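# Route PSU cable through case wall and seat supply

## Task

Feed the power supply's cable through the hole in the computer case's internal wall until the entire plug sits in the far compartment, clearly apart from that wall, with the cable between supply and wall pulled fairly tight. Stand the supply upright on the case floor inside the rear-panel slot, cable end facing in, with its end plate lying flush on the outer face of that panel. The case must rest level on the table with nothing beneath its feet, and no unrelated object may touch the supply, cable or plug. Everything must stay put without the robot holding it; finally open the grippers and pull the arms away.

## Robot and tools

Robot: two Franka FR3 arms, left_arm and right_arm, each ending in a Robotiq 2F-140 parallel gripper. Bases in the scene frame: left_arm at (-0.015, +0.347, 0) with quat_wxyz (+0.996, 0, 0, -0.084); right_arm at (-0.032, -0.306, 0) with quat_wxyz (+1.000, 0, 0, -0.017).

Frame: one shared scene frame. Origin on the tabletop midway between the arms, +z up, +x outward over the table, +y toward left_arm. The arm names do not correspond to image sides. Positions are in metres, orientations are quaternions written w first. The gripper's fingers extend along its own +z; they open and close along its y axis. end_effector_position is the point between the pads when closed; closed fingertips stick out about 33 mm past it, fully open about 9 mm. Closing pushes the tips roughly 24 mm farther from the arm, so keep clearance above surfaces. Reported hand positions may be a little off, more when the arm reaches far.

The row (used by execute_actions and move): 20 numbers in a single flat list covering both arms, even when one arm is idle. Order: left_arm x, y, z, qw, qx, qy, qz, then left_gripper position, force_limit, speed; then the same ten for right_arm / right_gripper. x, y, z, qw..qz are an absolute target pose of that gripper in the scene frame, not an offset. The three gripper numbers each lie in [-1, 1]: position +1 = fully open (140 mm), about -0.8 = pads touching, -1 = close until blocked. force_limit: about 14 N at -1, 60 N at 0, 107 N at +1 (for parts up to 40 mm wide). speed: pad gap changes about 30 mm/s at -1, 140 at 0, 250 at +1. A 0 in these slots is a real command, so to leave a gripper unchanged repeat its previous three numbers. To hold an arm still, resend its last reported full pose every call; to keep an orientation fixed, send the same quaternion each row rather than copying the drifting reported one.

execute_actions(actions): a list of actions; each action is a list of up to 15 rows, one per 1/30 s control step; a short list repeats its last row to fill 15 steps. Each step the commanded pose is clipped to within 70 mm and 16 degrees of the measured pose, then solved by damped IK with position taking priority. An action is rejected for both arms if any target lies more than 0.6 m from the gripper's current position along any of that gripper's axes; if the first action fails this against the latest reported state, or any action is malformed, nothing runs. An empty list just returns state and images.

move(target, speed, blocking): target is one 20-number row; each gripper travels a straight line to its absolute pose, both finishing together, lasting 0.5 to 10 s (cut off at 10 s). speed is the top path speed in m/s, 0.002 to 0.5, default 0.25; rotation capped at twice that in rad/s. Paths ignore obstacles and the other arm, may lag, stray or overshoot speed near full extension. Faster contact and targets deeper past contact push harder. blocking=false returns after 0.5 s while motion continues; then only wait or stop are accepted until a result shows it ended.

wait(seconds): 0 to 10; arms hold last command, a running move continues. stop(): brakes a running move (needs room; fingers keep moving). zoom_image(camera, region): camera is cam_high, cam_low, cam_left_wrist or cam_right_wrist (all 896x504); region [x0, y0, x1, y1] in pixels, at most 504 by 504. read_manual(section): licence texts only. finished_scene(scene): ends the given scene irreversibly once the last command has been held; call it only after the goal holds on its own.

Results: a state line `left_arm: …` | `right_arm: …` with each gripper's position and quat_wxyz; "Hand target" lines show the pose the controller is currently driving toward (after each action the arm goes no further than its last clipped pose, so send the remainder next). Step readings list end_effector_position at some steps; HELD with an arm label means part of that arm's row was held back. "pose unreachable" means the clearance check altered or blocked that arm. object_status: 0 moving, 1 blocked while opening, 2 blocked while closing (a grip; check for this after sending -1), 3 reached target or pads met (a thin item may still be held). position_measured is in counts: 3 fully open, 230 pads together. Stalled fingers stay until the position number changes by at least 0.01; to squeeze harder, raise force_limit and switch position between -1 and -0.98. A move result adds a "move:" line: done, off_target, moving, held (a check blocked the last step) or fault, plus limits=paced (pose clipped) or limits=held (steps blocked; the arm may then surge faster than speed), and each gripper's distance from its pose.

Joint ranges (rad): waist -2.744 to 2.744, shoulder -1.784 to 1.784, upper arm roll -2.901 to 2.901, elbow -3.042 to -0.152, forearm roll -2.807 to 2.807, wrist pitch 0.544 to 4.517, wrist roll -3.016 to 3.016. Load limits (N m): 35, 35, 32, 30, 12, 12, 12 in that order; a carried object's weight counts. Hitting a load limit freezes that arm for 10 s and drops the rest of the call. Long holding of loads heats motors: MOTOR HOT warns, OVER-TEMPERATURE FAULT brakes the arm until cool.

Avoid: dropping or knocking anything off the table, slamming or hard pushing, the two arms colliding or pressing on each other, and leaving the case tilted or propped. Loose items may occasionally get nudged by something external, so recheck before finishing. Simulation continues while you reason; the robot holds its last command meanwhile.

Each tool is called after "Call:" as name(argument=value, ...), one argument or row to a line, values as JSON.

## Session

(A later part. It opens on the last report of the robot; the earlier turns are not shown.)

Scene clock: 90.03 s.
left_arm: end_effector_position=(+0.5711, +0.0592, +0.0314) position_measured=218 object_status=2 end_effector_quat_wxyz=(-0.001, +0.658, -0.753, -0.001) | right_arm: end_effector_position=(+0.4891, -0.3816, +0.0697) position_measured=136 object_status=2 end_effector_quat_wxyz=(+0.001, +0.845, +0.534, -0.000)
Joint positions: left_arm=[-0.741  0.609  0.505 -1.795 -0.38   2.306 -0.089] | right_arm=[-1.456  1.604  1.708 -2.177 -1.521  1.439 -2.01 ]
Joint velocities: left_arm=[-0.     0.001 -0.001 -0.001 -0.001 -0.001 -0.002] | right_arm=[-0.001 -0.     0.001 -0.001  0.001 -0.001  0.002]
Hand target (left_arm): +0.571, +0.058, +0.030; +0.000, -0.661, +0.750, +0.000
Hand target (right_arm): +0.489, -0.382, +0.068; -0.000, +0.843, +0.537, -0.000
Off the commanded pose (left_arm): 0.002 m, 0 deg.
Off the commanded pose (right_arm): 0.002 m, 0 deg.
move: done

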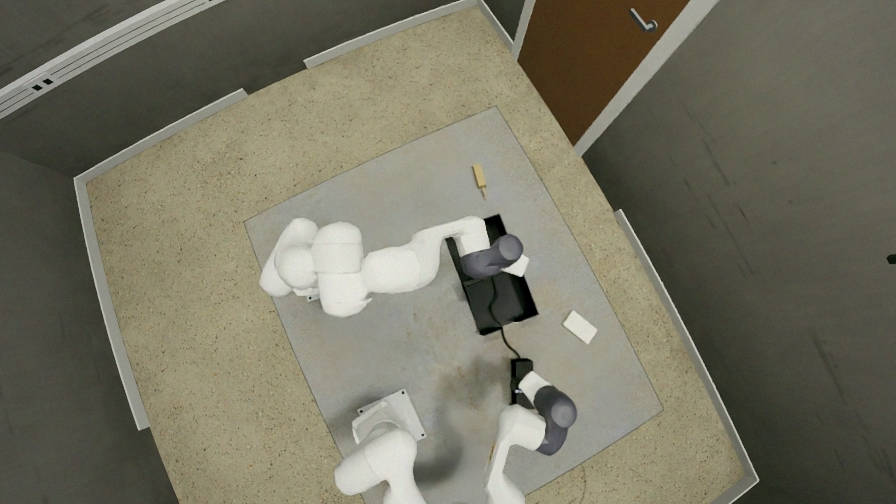

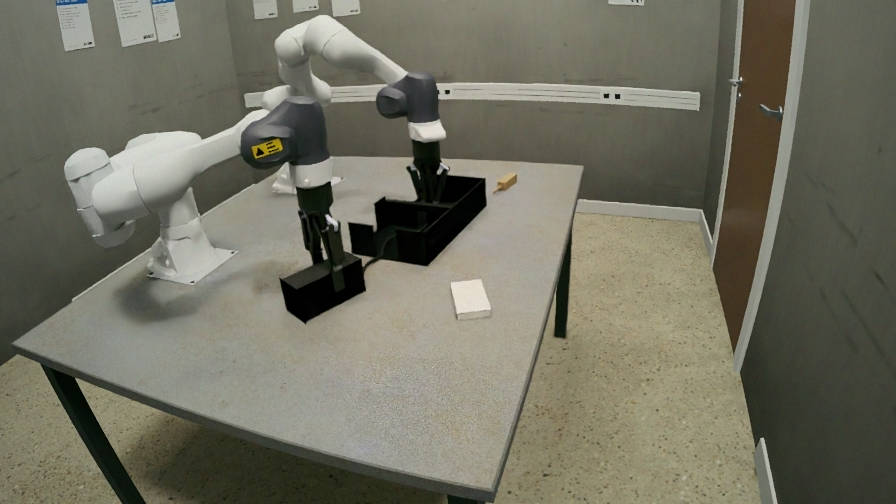

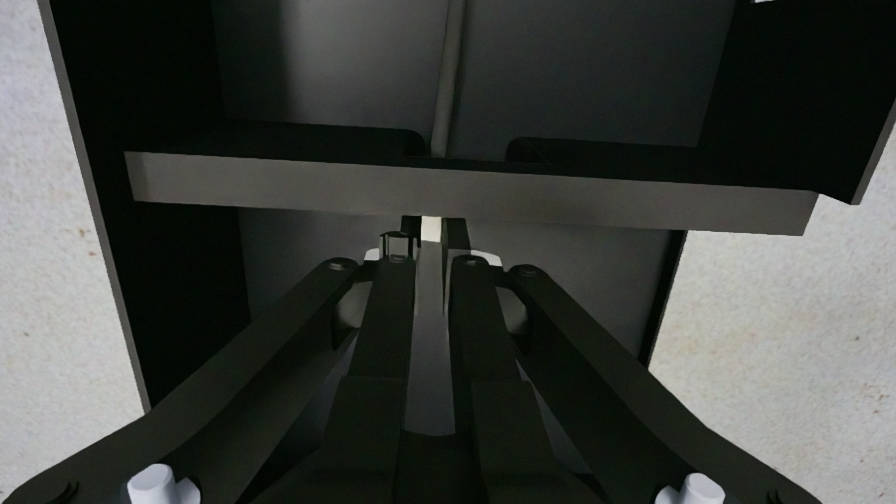

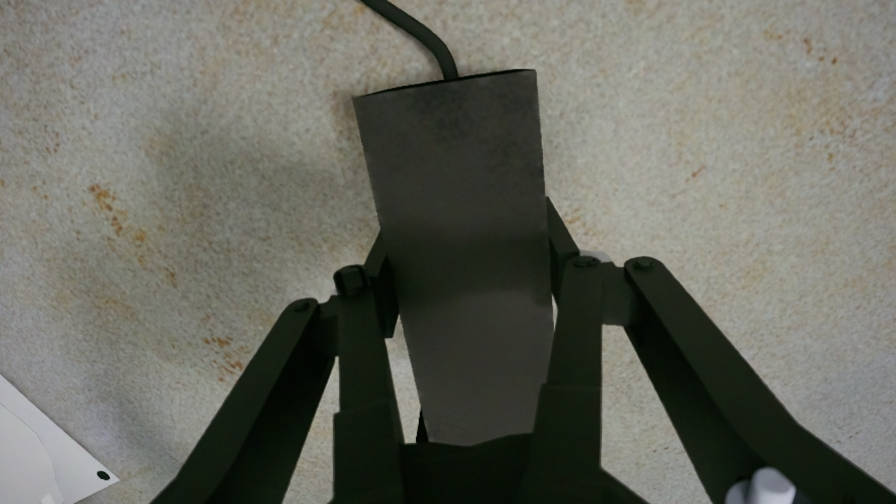

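Call:
move(
  target=[0.571,0.062,0.034,0,-0.661,0.75,0,-1,-0.3,-0.3,0.525,-0.3,0.195,0,0.78,0.626,0,-1,0.3,-0.3],
  speed=0.1,
)

Call:
move(
  target=[0.6,0.19,0.035,0,-0.661,0.75,0,-1,-0.3,-0.3,0.549,-0.13,0.19,0,0.749,0.663,0,-1,0.3,-0.3],
  speed=0.08,
)

Scene clock: 95.00 s.
left_arm: end_effector_position=(+0.5711, +0.0619, +0.0331) position_measured=218 object_status=2 end_effector_quat_wxyz=(-0.001, +0.660, -0.751, -0.001) | right_arm: end_effector_position=(+0.5250, -0.3026, +0.1879) position_measured=136 object_status=2 end_effector_quat_wxyz=(+0.001, +0.786, +0.619, -0.004)
Joint positions: left_arm=[-0.741  0.603  0.509 -1.801 -0.38   2.306 -0.09 ] | right_arm=[-1.168  1.486  1.905 -1.959 -1.36   1.289 -2.104]
Joint velocities: left_arm=[-0.     0.001  0.    -0.     0.001 -0.     0.001] | right_arm=[ 0.004 -0.001  0.004  0.002 -0.    -0.012 -0.015]
Hand target (left_arm): +0.571, +0.062, +0.034; +0.000, -0.661, +0.750, +0.000
Hand target (right_arm): +0.527, -0.299, +0.195; +0.002, +0.781, +0.625, +0.002
Off the commanded pose (left_arm): 0.001 m, 0 deg.
Off the commanded pose (right_arm): 0.008 m, 1 deg.
move: off_target (right_arm)

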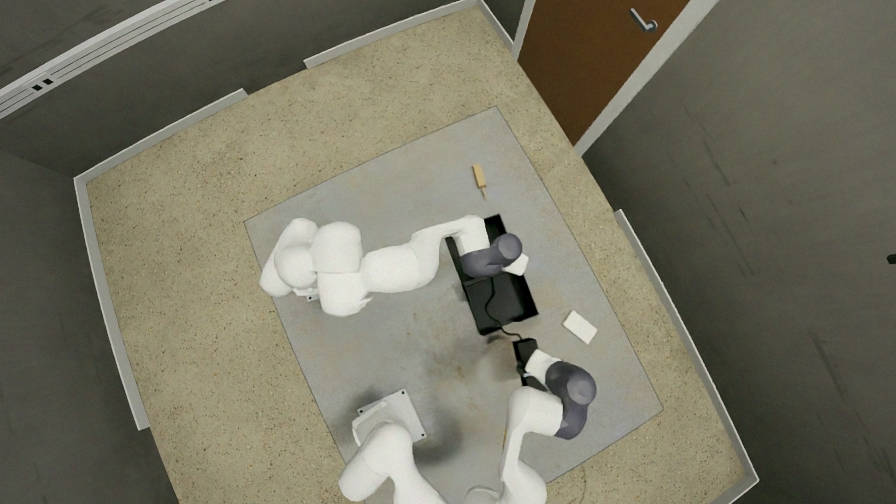

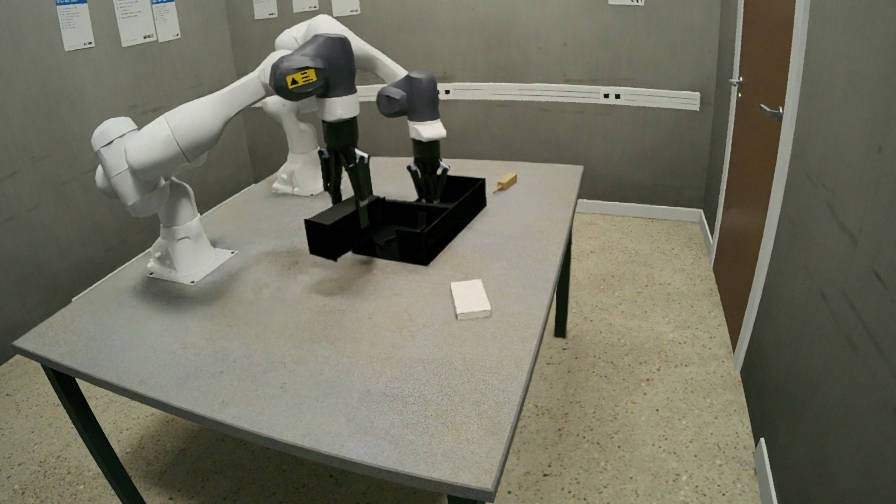

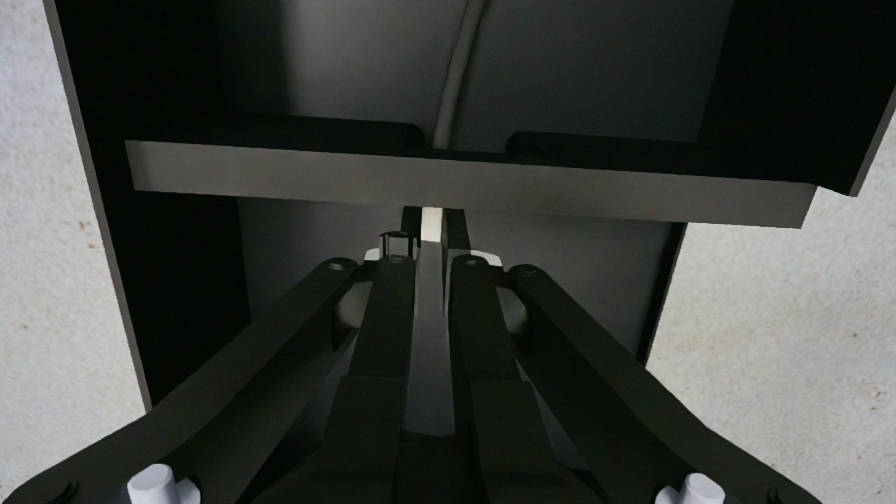

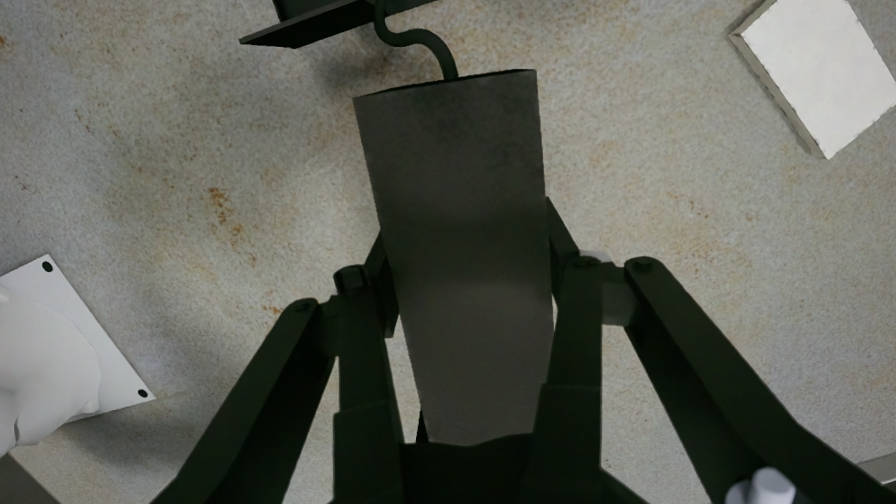

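Scene clock: 97.53 s.
left_arm: end_effector_position=(+0.6009, +0.1882, +0.0351) position_measured=218 object_status=2 end_effector_quat_wxyz=(+0.002, +0.668, -0.744, +0.000) | right_arm: end_effector_position=(+0.5471, -0.1321, +0.1848) position_measured=136 object_status=2 end_effector_quat_wxyz=(-0.003, +0.745, +0.667, -0.003)
Joint positions: left_arm=[-0.554  0.557  0.513 -1.87  -0.371  2.331  0.092] | right_arm=[-0.771  1.463  1.864 -1.781 -1.391  1.304 -2.013]
Joint velocities: left_arm=[ 0.001 -0.    -0.004 -0.     0.001  0.001  0.033] | right_arm=[-0.     0.001 -0.     0.012 -0.012 -0.     0.008]
Hand target (left_arm): +0.601, +0.188, +0.035; -0.001, -0.661, +0.750, -0.000
Hand target (right_arm): +0.551, -0.130, +0.191; -0.000, +0.749, +0.663, +0.005
Off the commanded pose (left_arm): 0.002 m, 1 deg.
Off the commanded pose (right_arm): 0.006 m, 1 deg.
move: off_target (right_arm)

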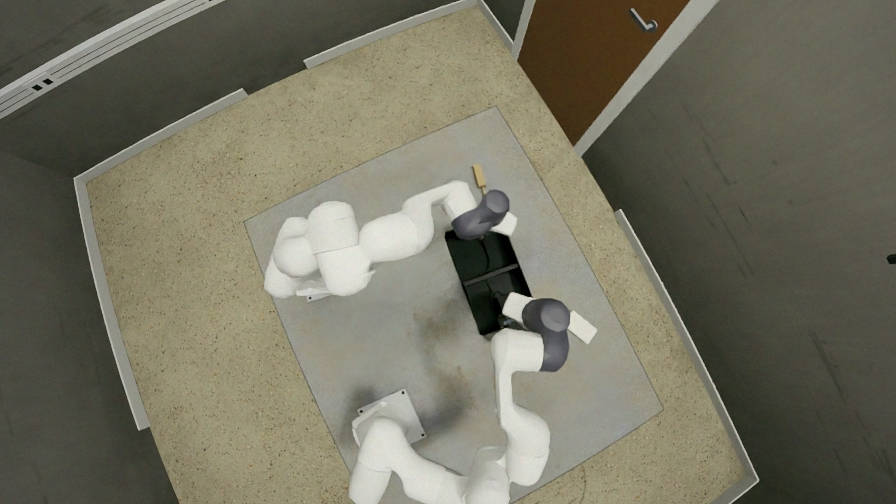

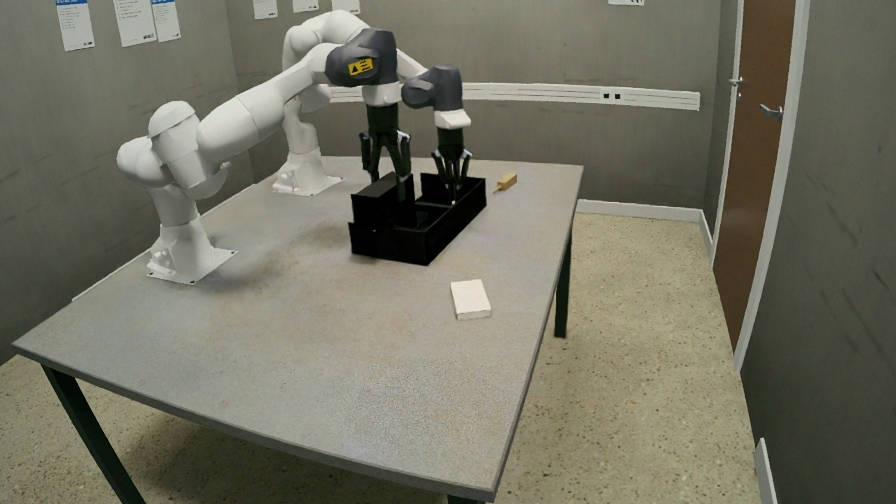

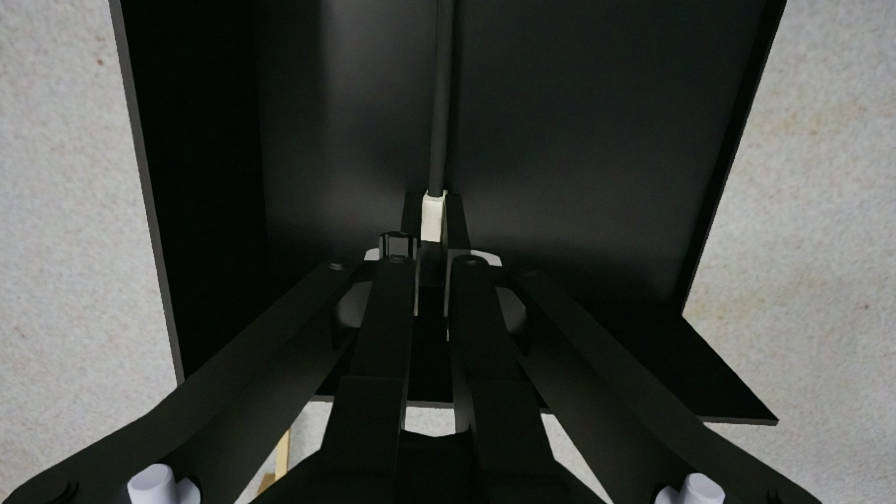

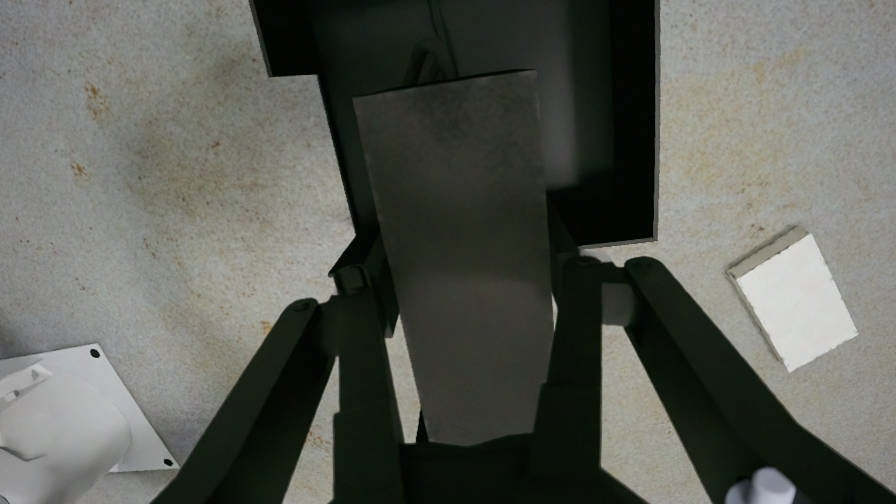

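Call:
move(
  target=[0.645,0.185,0.035,0,-0.3,0.954,0,-1,-0.3,-0.3,0.551,-0.115,0.19,0,0.749,0.663,0,-1,0.3,-0.3],
  speed=0.2,
)

Call:
move(
  target=[0.645,0.185,0.035,0,-0.3,0.954,0,-0.4,-0.3,0,0.551,-0.115,0.19,0,0.749,0.663,0,-1,0.3,-0.3],
)

Call:
move(
  target=[0.60,0.11,0.09,0,-0.661,0.75,0,-0.3,-0.3,0,0.548,-0.14,0.19,0,0.749,0.663,0,-1,0.3,-0.3],
)

Scene clock: 104.00 s.
left_arm: end_effector_position=(+0.6458, +0.1804, +0.0357) position_measured=218 object_status=2 end_effector_quat_wxyz=(-0.000, -0.307, +0.952, -0.006) | right_arm: end_effector_position=(+0.5480, -0.1173, +0.1827) position_measured=136 object_status=2 end_effector_quat_wxyz=(-0.004, +0.747, +0.665, -0.007)
Joint positions: left_arm=[-0.218  0.616  0.166 -1.68  -0.14   2.29   0.787] | right_arm=[-0.73   1.461  1.857 -1.754 -1.394  1.302 -1.996]
Joint velocities: left_arm=[ 0.001 -0.    -0.001  0.     0.003 -0.001  0.028] | right_arm=[-0.     0.001  0.001  0.002  0.    -0.     0.001]
Hand target (left_arm): +0.645, +0.181, +0.035; -0.002, -0.299, +0.954, -0.004
Hand target (right_arm): +0.551, -0.115, +0.190; -0.000, +0.749, +0.663, +0.000
Off the commanded pose (left_arm): 0.005 m, 1 deg.
Off the commanded pose (right_arm): 0.008 m, 1 deg.
move: off_target (left_arm, right_arm)

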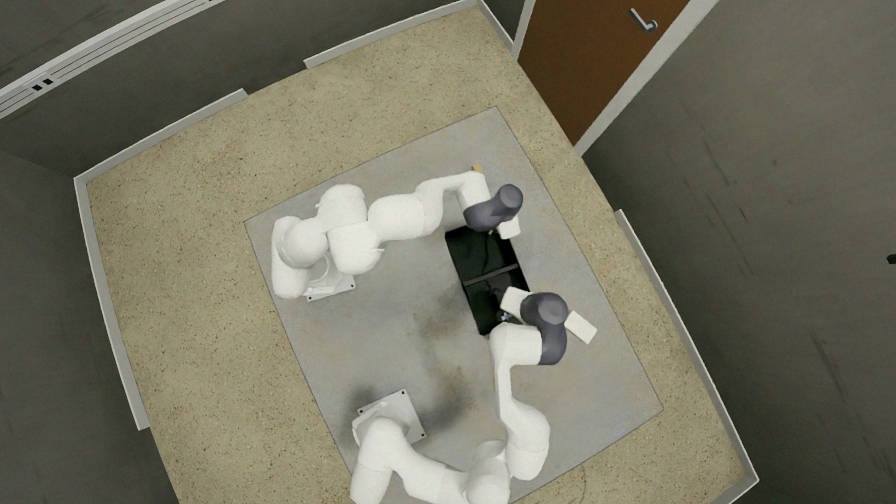

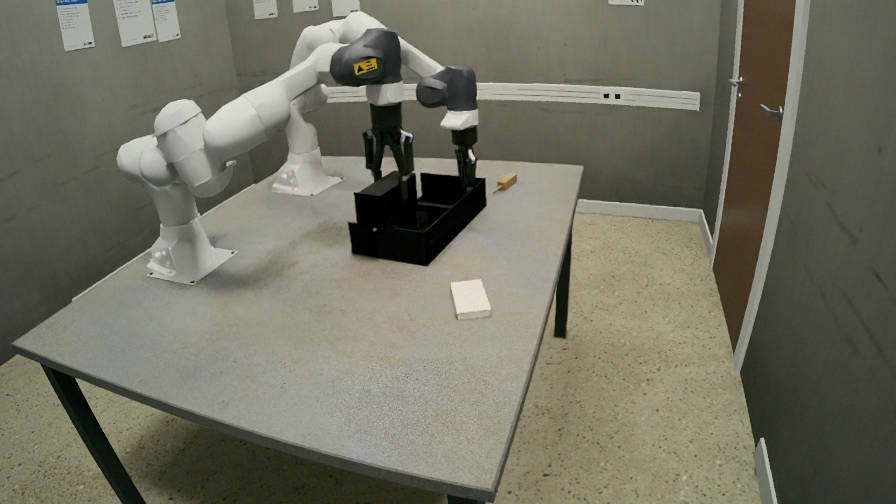

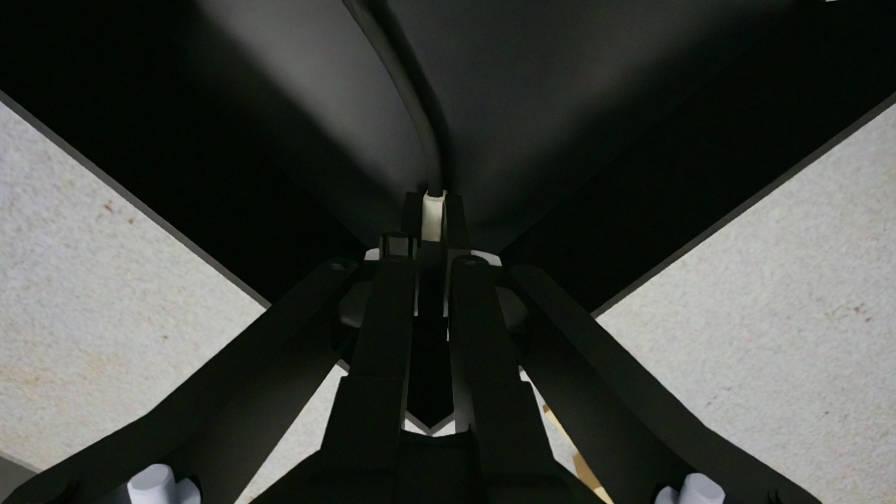

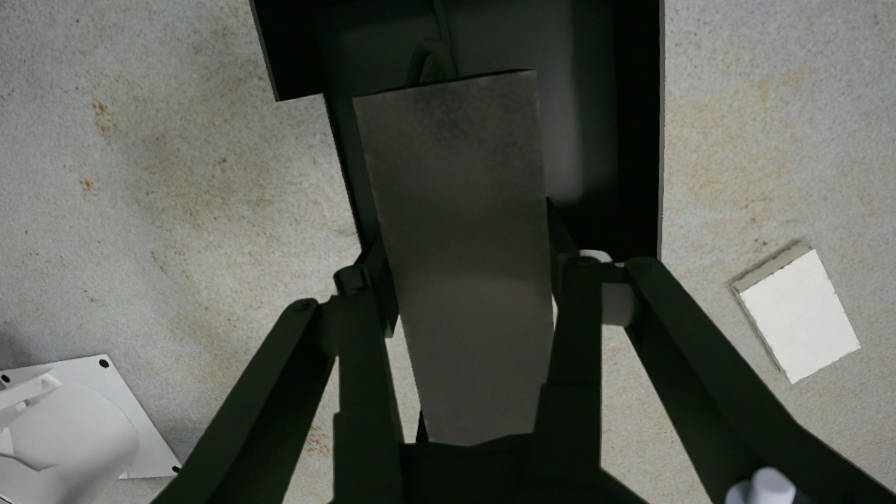

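Scene clock: 104.70 s.
left_arm: end_effector_position=(+0.6452, +0.1798, +0.0357) position_measured=179 object_status=3 end_effector_quat_wxyz=(-0.000, -0.303, +0.953, -0.004) | right_arm: end_effector_position=(+0.5473, -0.1181, +0.1803) position_measured=136 object_status=2 end_effector_quat_wxyz=(-0.004, +0.747, +0.665, -0.009)
Joint positions: left_arm=[-0.22   0.616  0.165 -1.68  -0.136  2.289  0.791] | right_arm=[-0.73   1.461  1.852 -1.754 -1.394  1.301 -1.995]
Joint velocities: left_arm=[ 0.    -0.     0.002  0.001  0.002 -0.001  0.004] | right_arm=[-0.001  0.001  0.     0.001 -0.001  0.001  0.001]
Hand target (left_arm): +0.645, +0.185, +0.035; -0.000, -0.300, +0.954, -0.000
Hand target (right_arm): +0.551, -0.115, +0.190; +0.000, +0.749, +0.663, -0.000
Off the commanded pose (left_arm): 0.005 m, 1 deg.
Off the commanded pose (right_arm): 0.011 m, 1 deg.
move: off_target (left_arm, right_arm)

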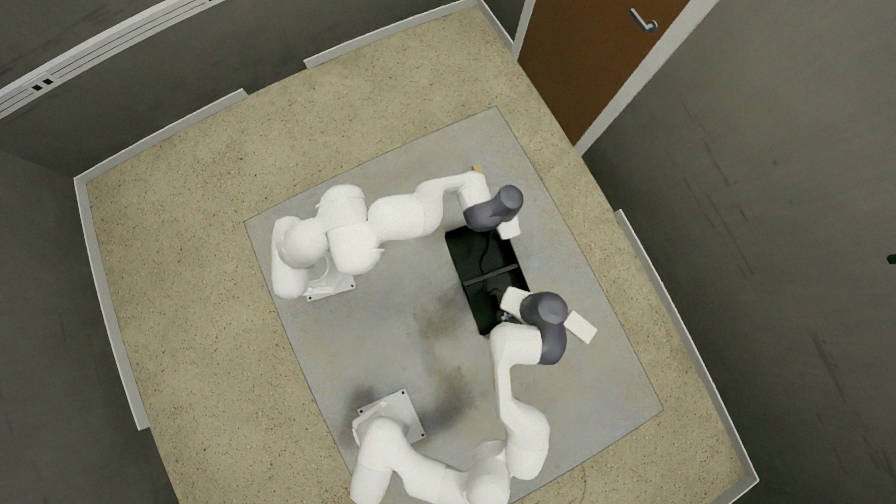

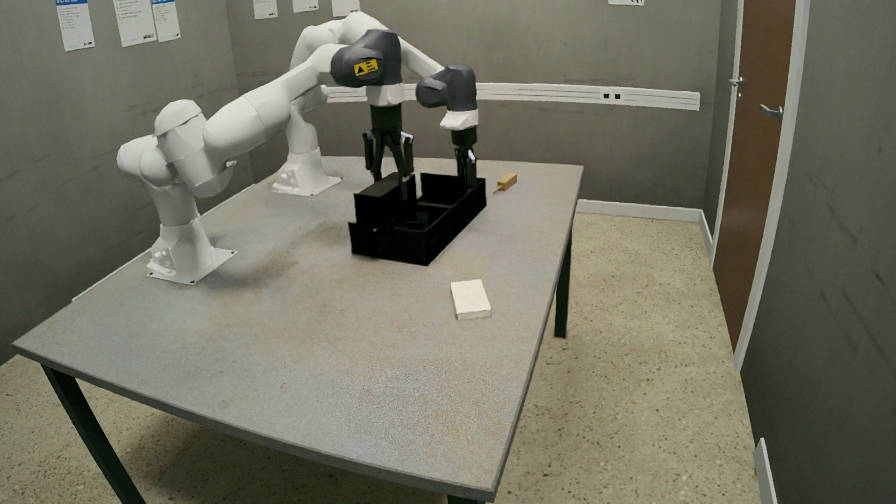

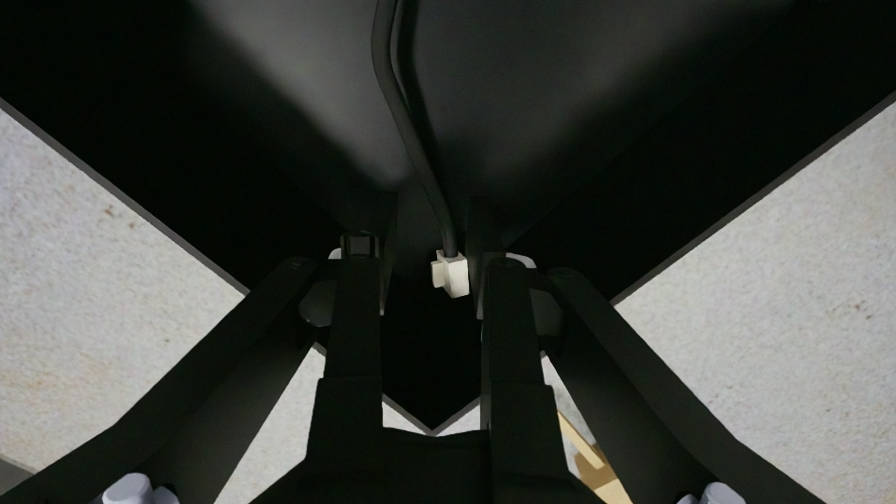

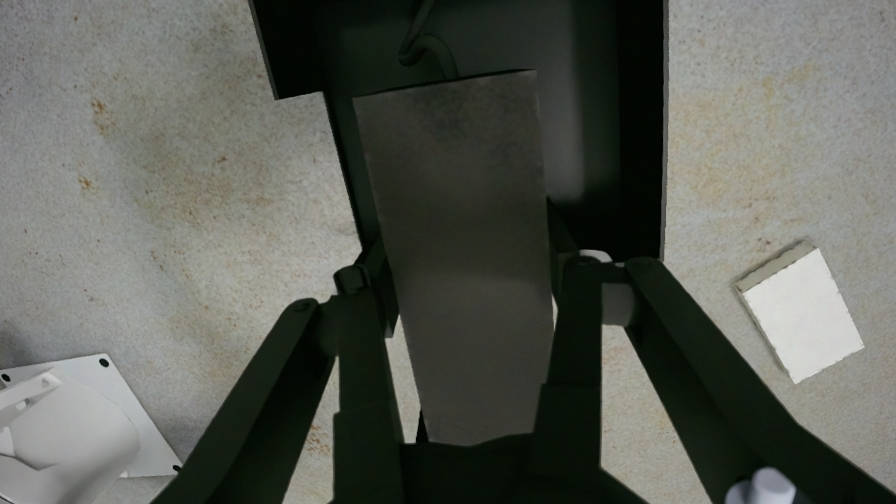

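Scene clock: 107.30 s.
left_arm: end_effector_position=(+0.6017, +0.1144, +0.0903) position_measured=167 object_status=3 end_effector_quat_wxyz=(-0.005, +0.655, -0.755, -0.002) | right_arm: end_effector_position=(+0.5463, -0.1416, +0.1819) position_measured=136 object_status=2 end_effector_quat_wxyz=(-0.000, +0.751, +0.660, -0.008)
Joint positions: left_arm=[-0.64   0.525  0.508 -1.753 -0.294  2.201 -0.042] | right_arm=[-0.788  1.464  1.861 -1.791 -1.394  1.298 -2.003]
Joint velocities: left_arm=[-0.001 -0.001  0.     0.001  0.    -0.001 -0.031] | right_arm=[-0.001 -0.    -0.     0.    -0.001  0.     0.   ]
Hand target (left_arm): +0.601, +0.113, +0.090; +0.003, -0.661, +0.750, +0.002
Hand target (right_arm): +0.548, -0.140, +0.190; +0.000, +0.749, +0.663, -0.001
Off the commanded pose (left_arm): 0.005 m, 1 deg.
Off the commanded pose (right_arm): 0.008 m, 1 deg.
move: off_target (left_arm, right_arm)

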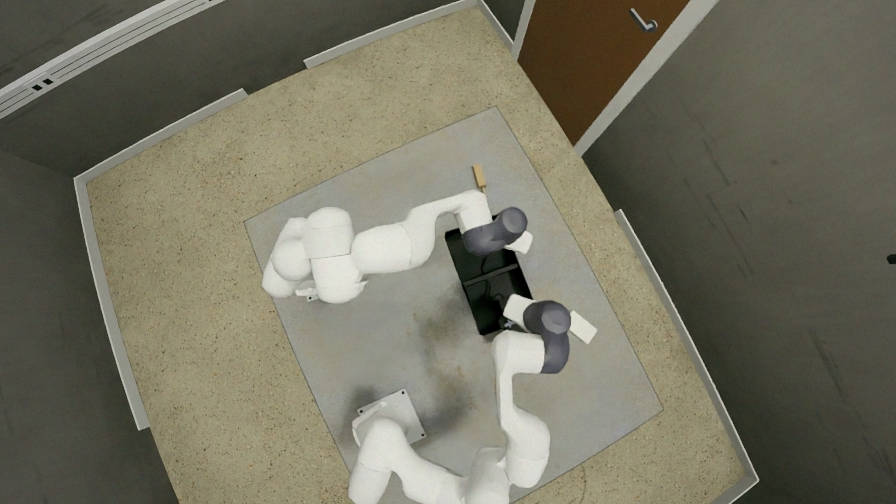

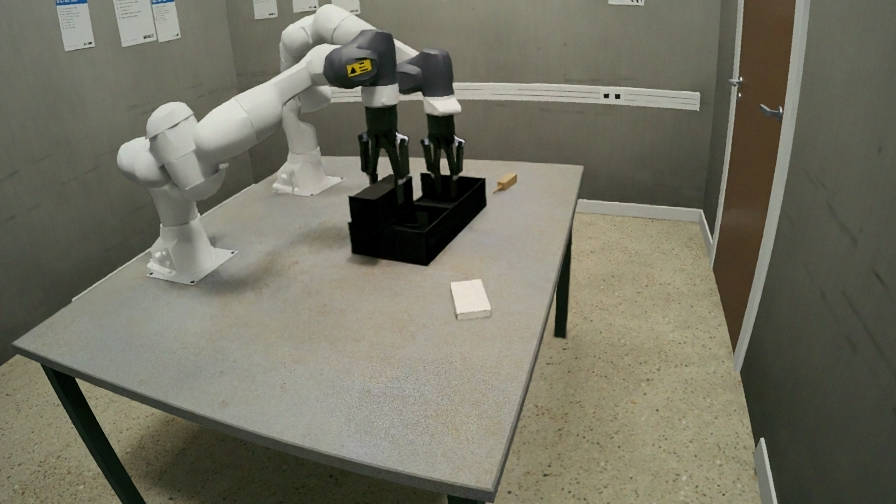

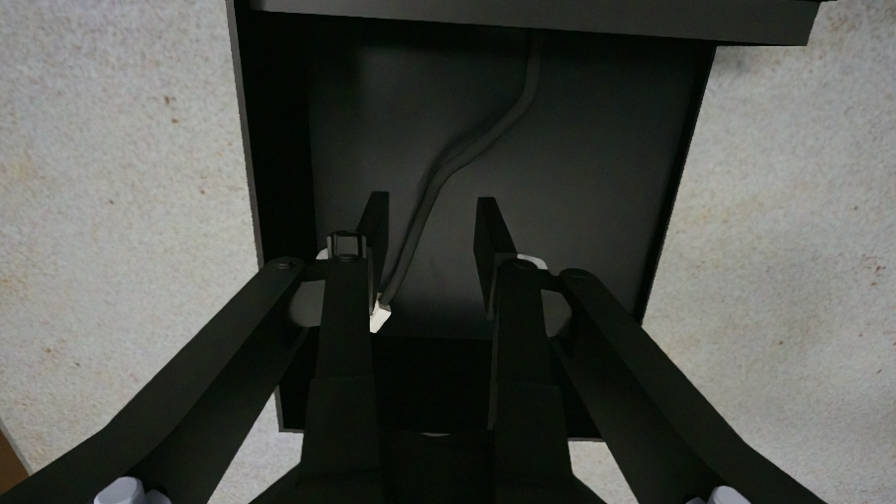

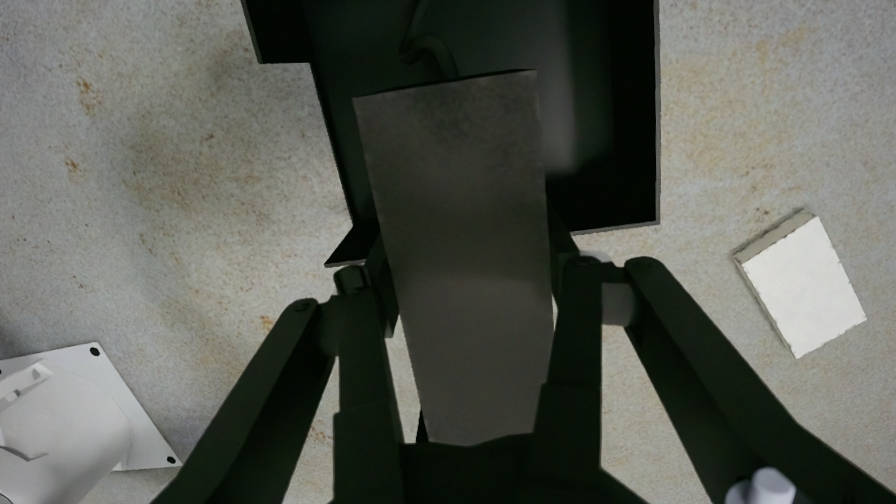

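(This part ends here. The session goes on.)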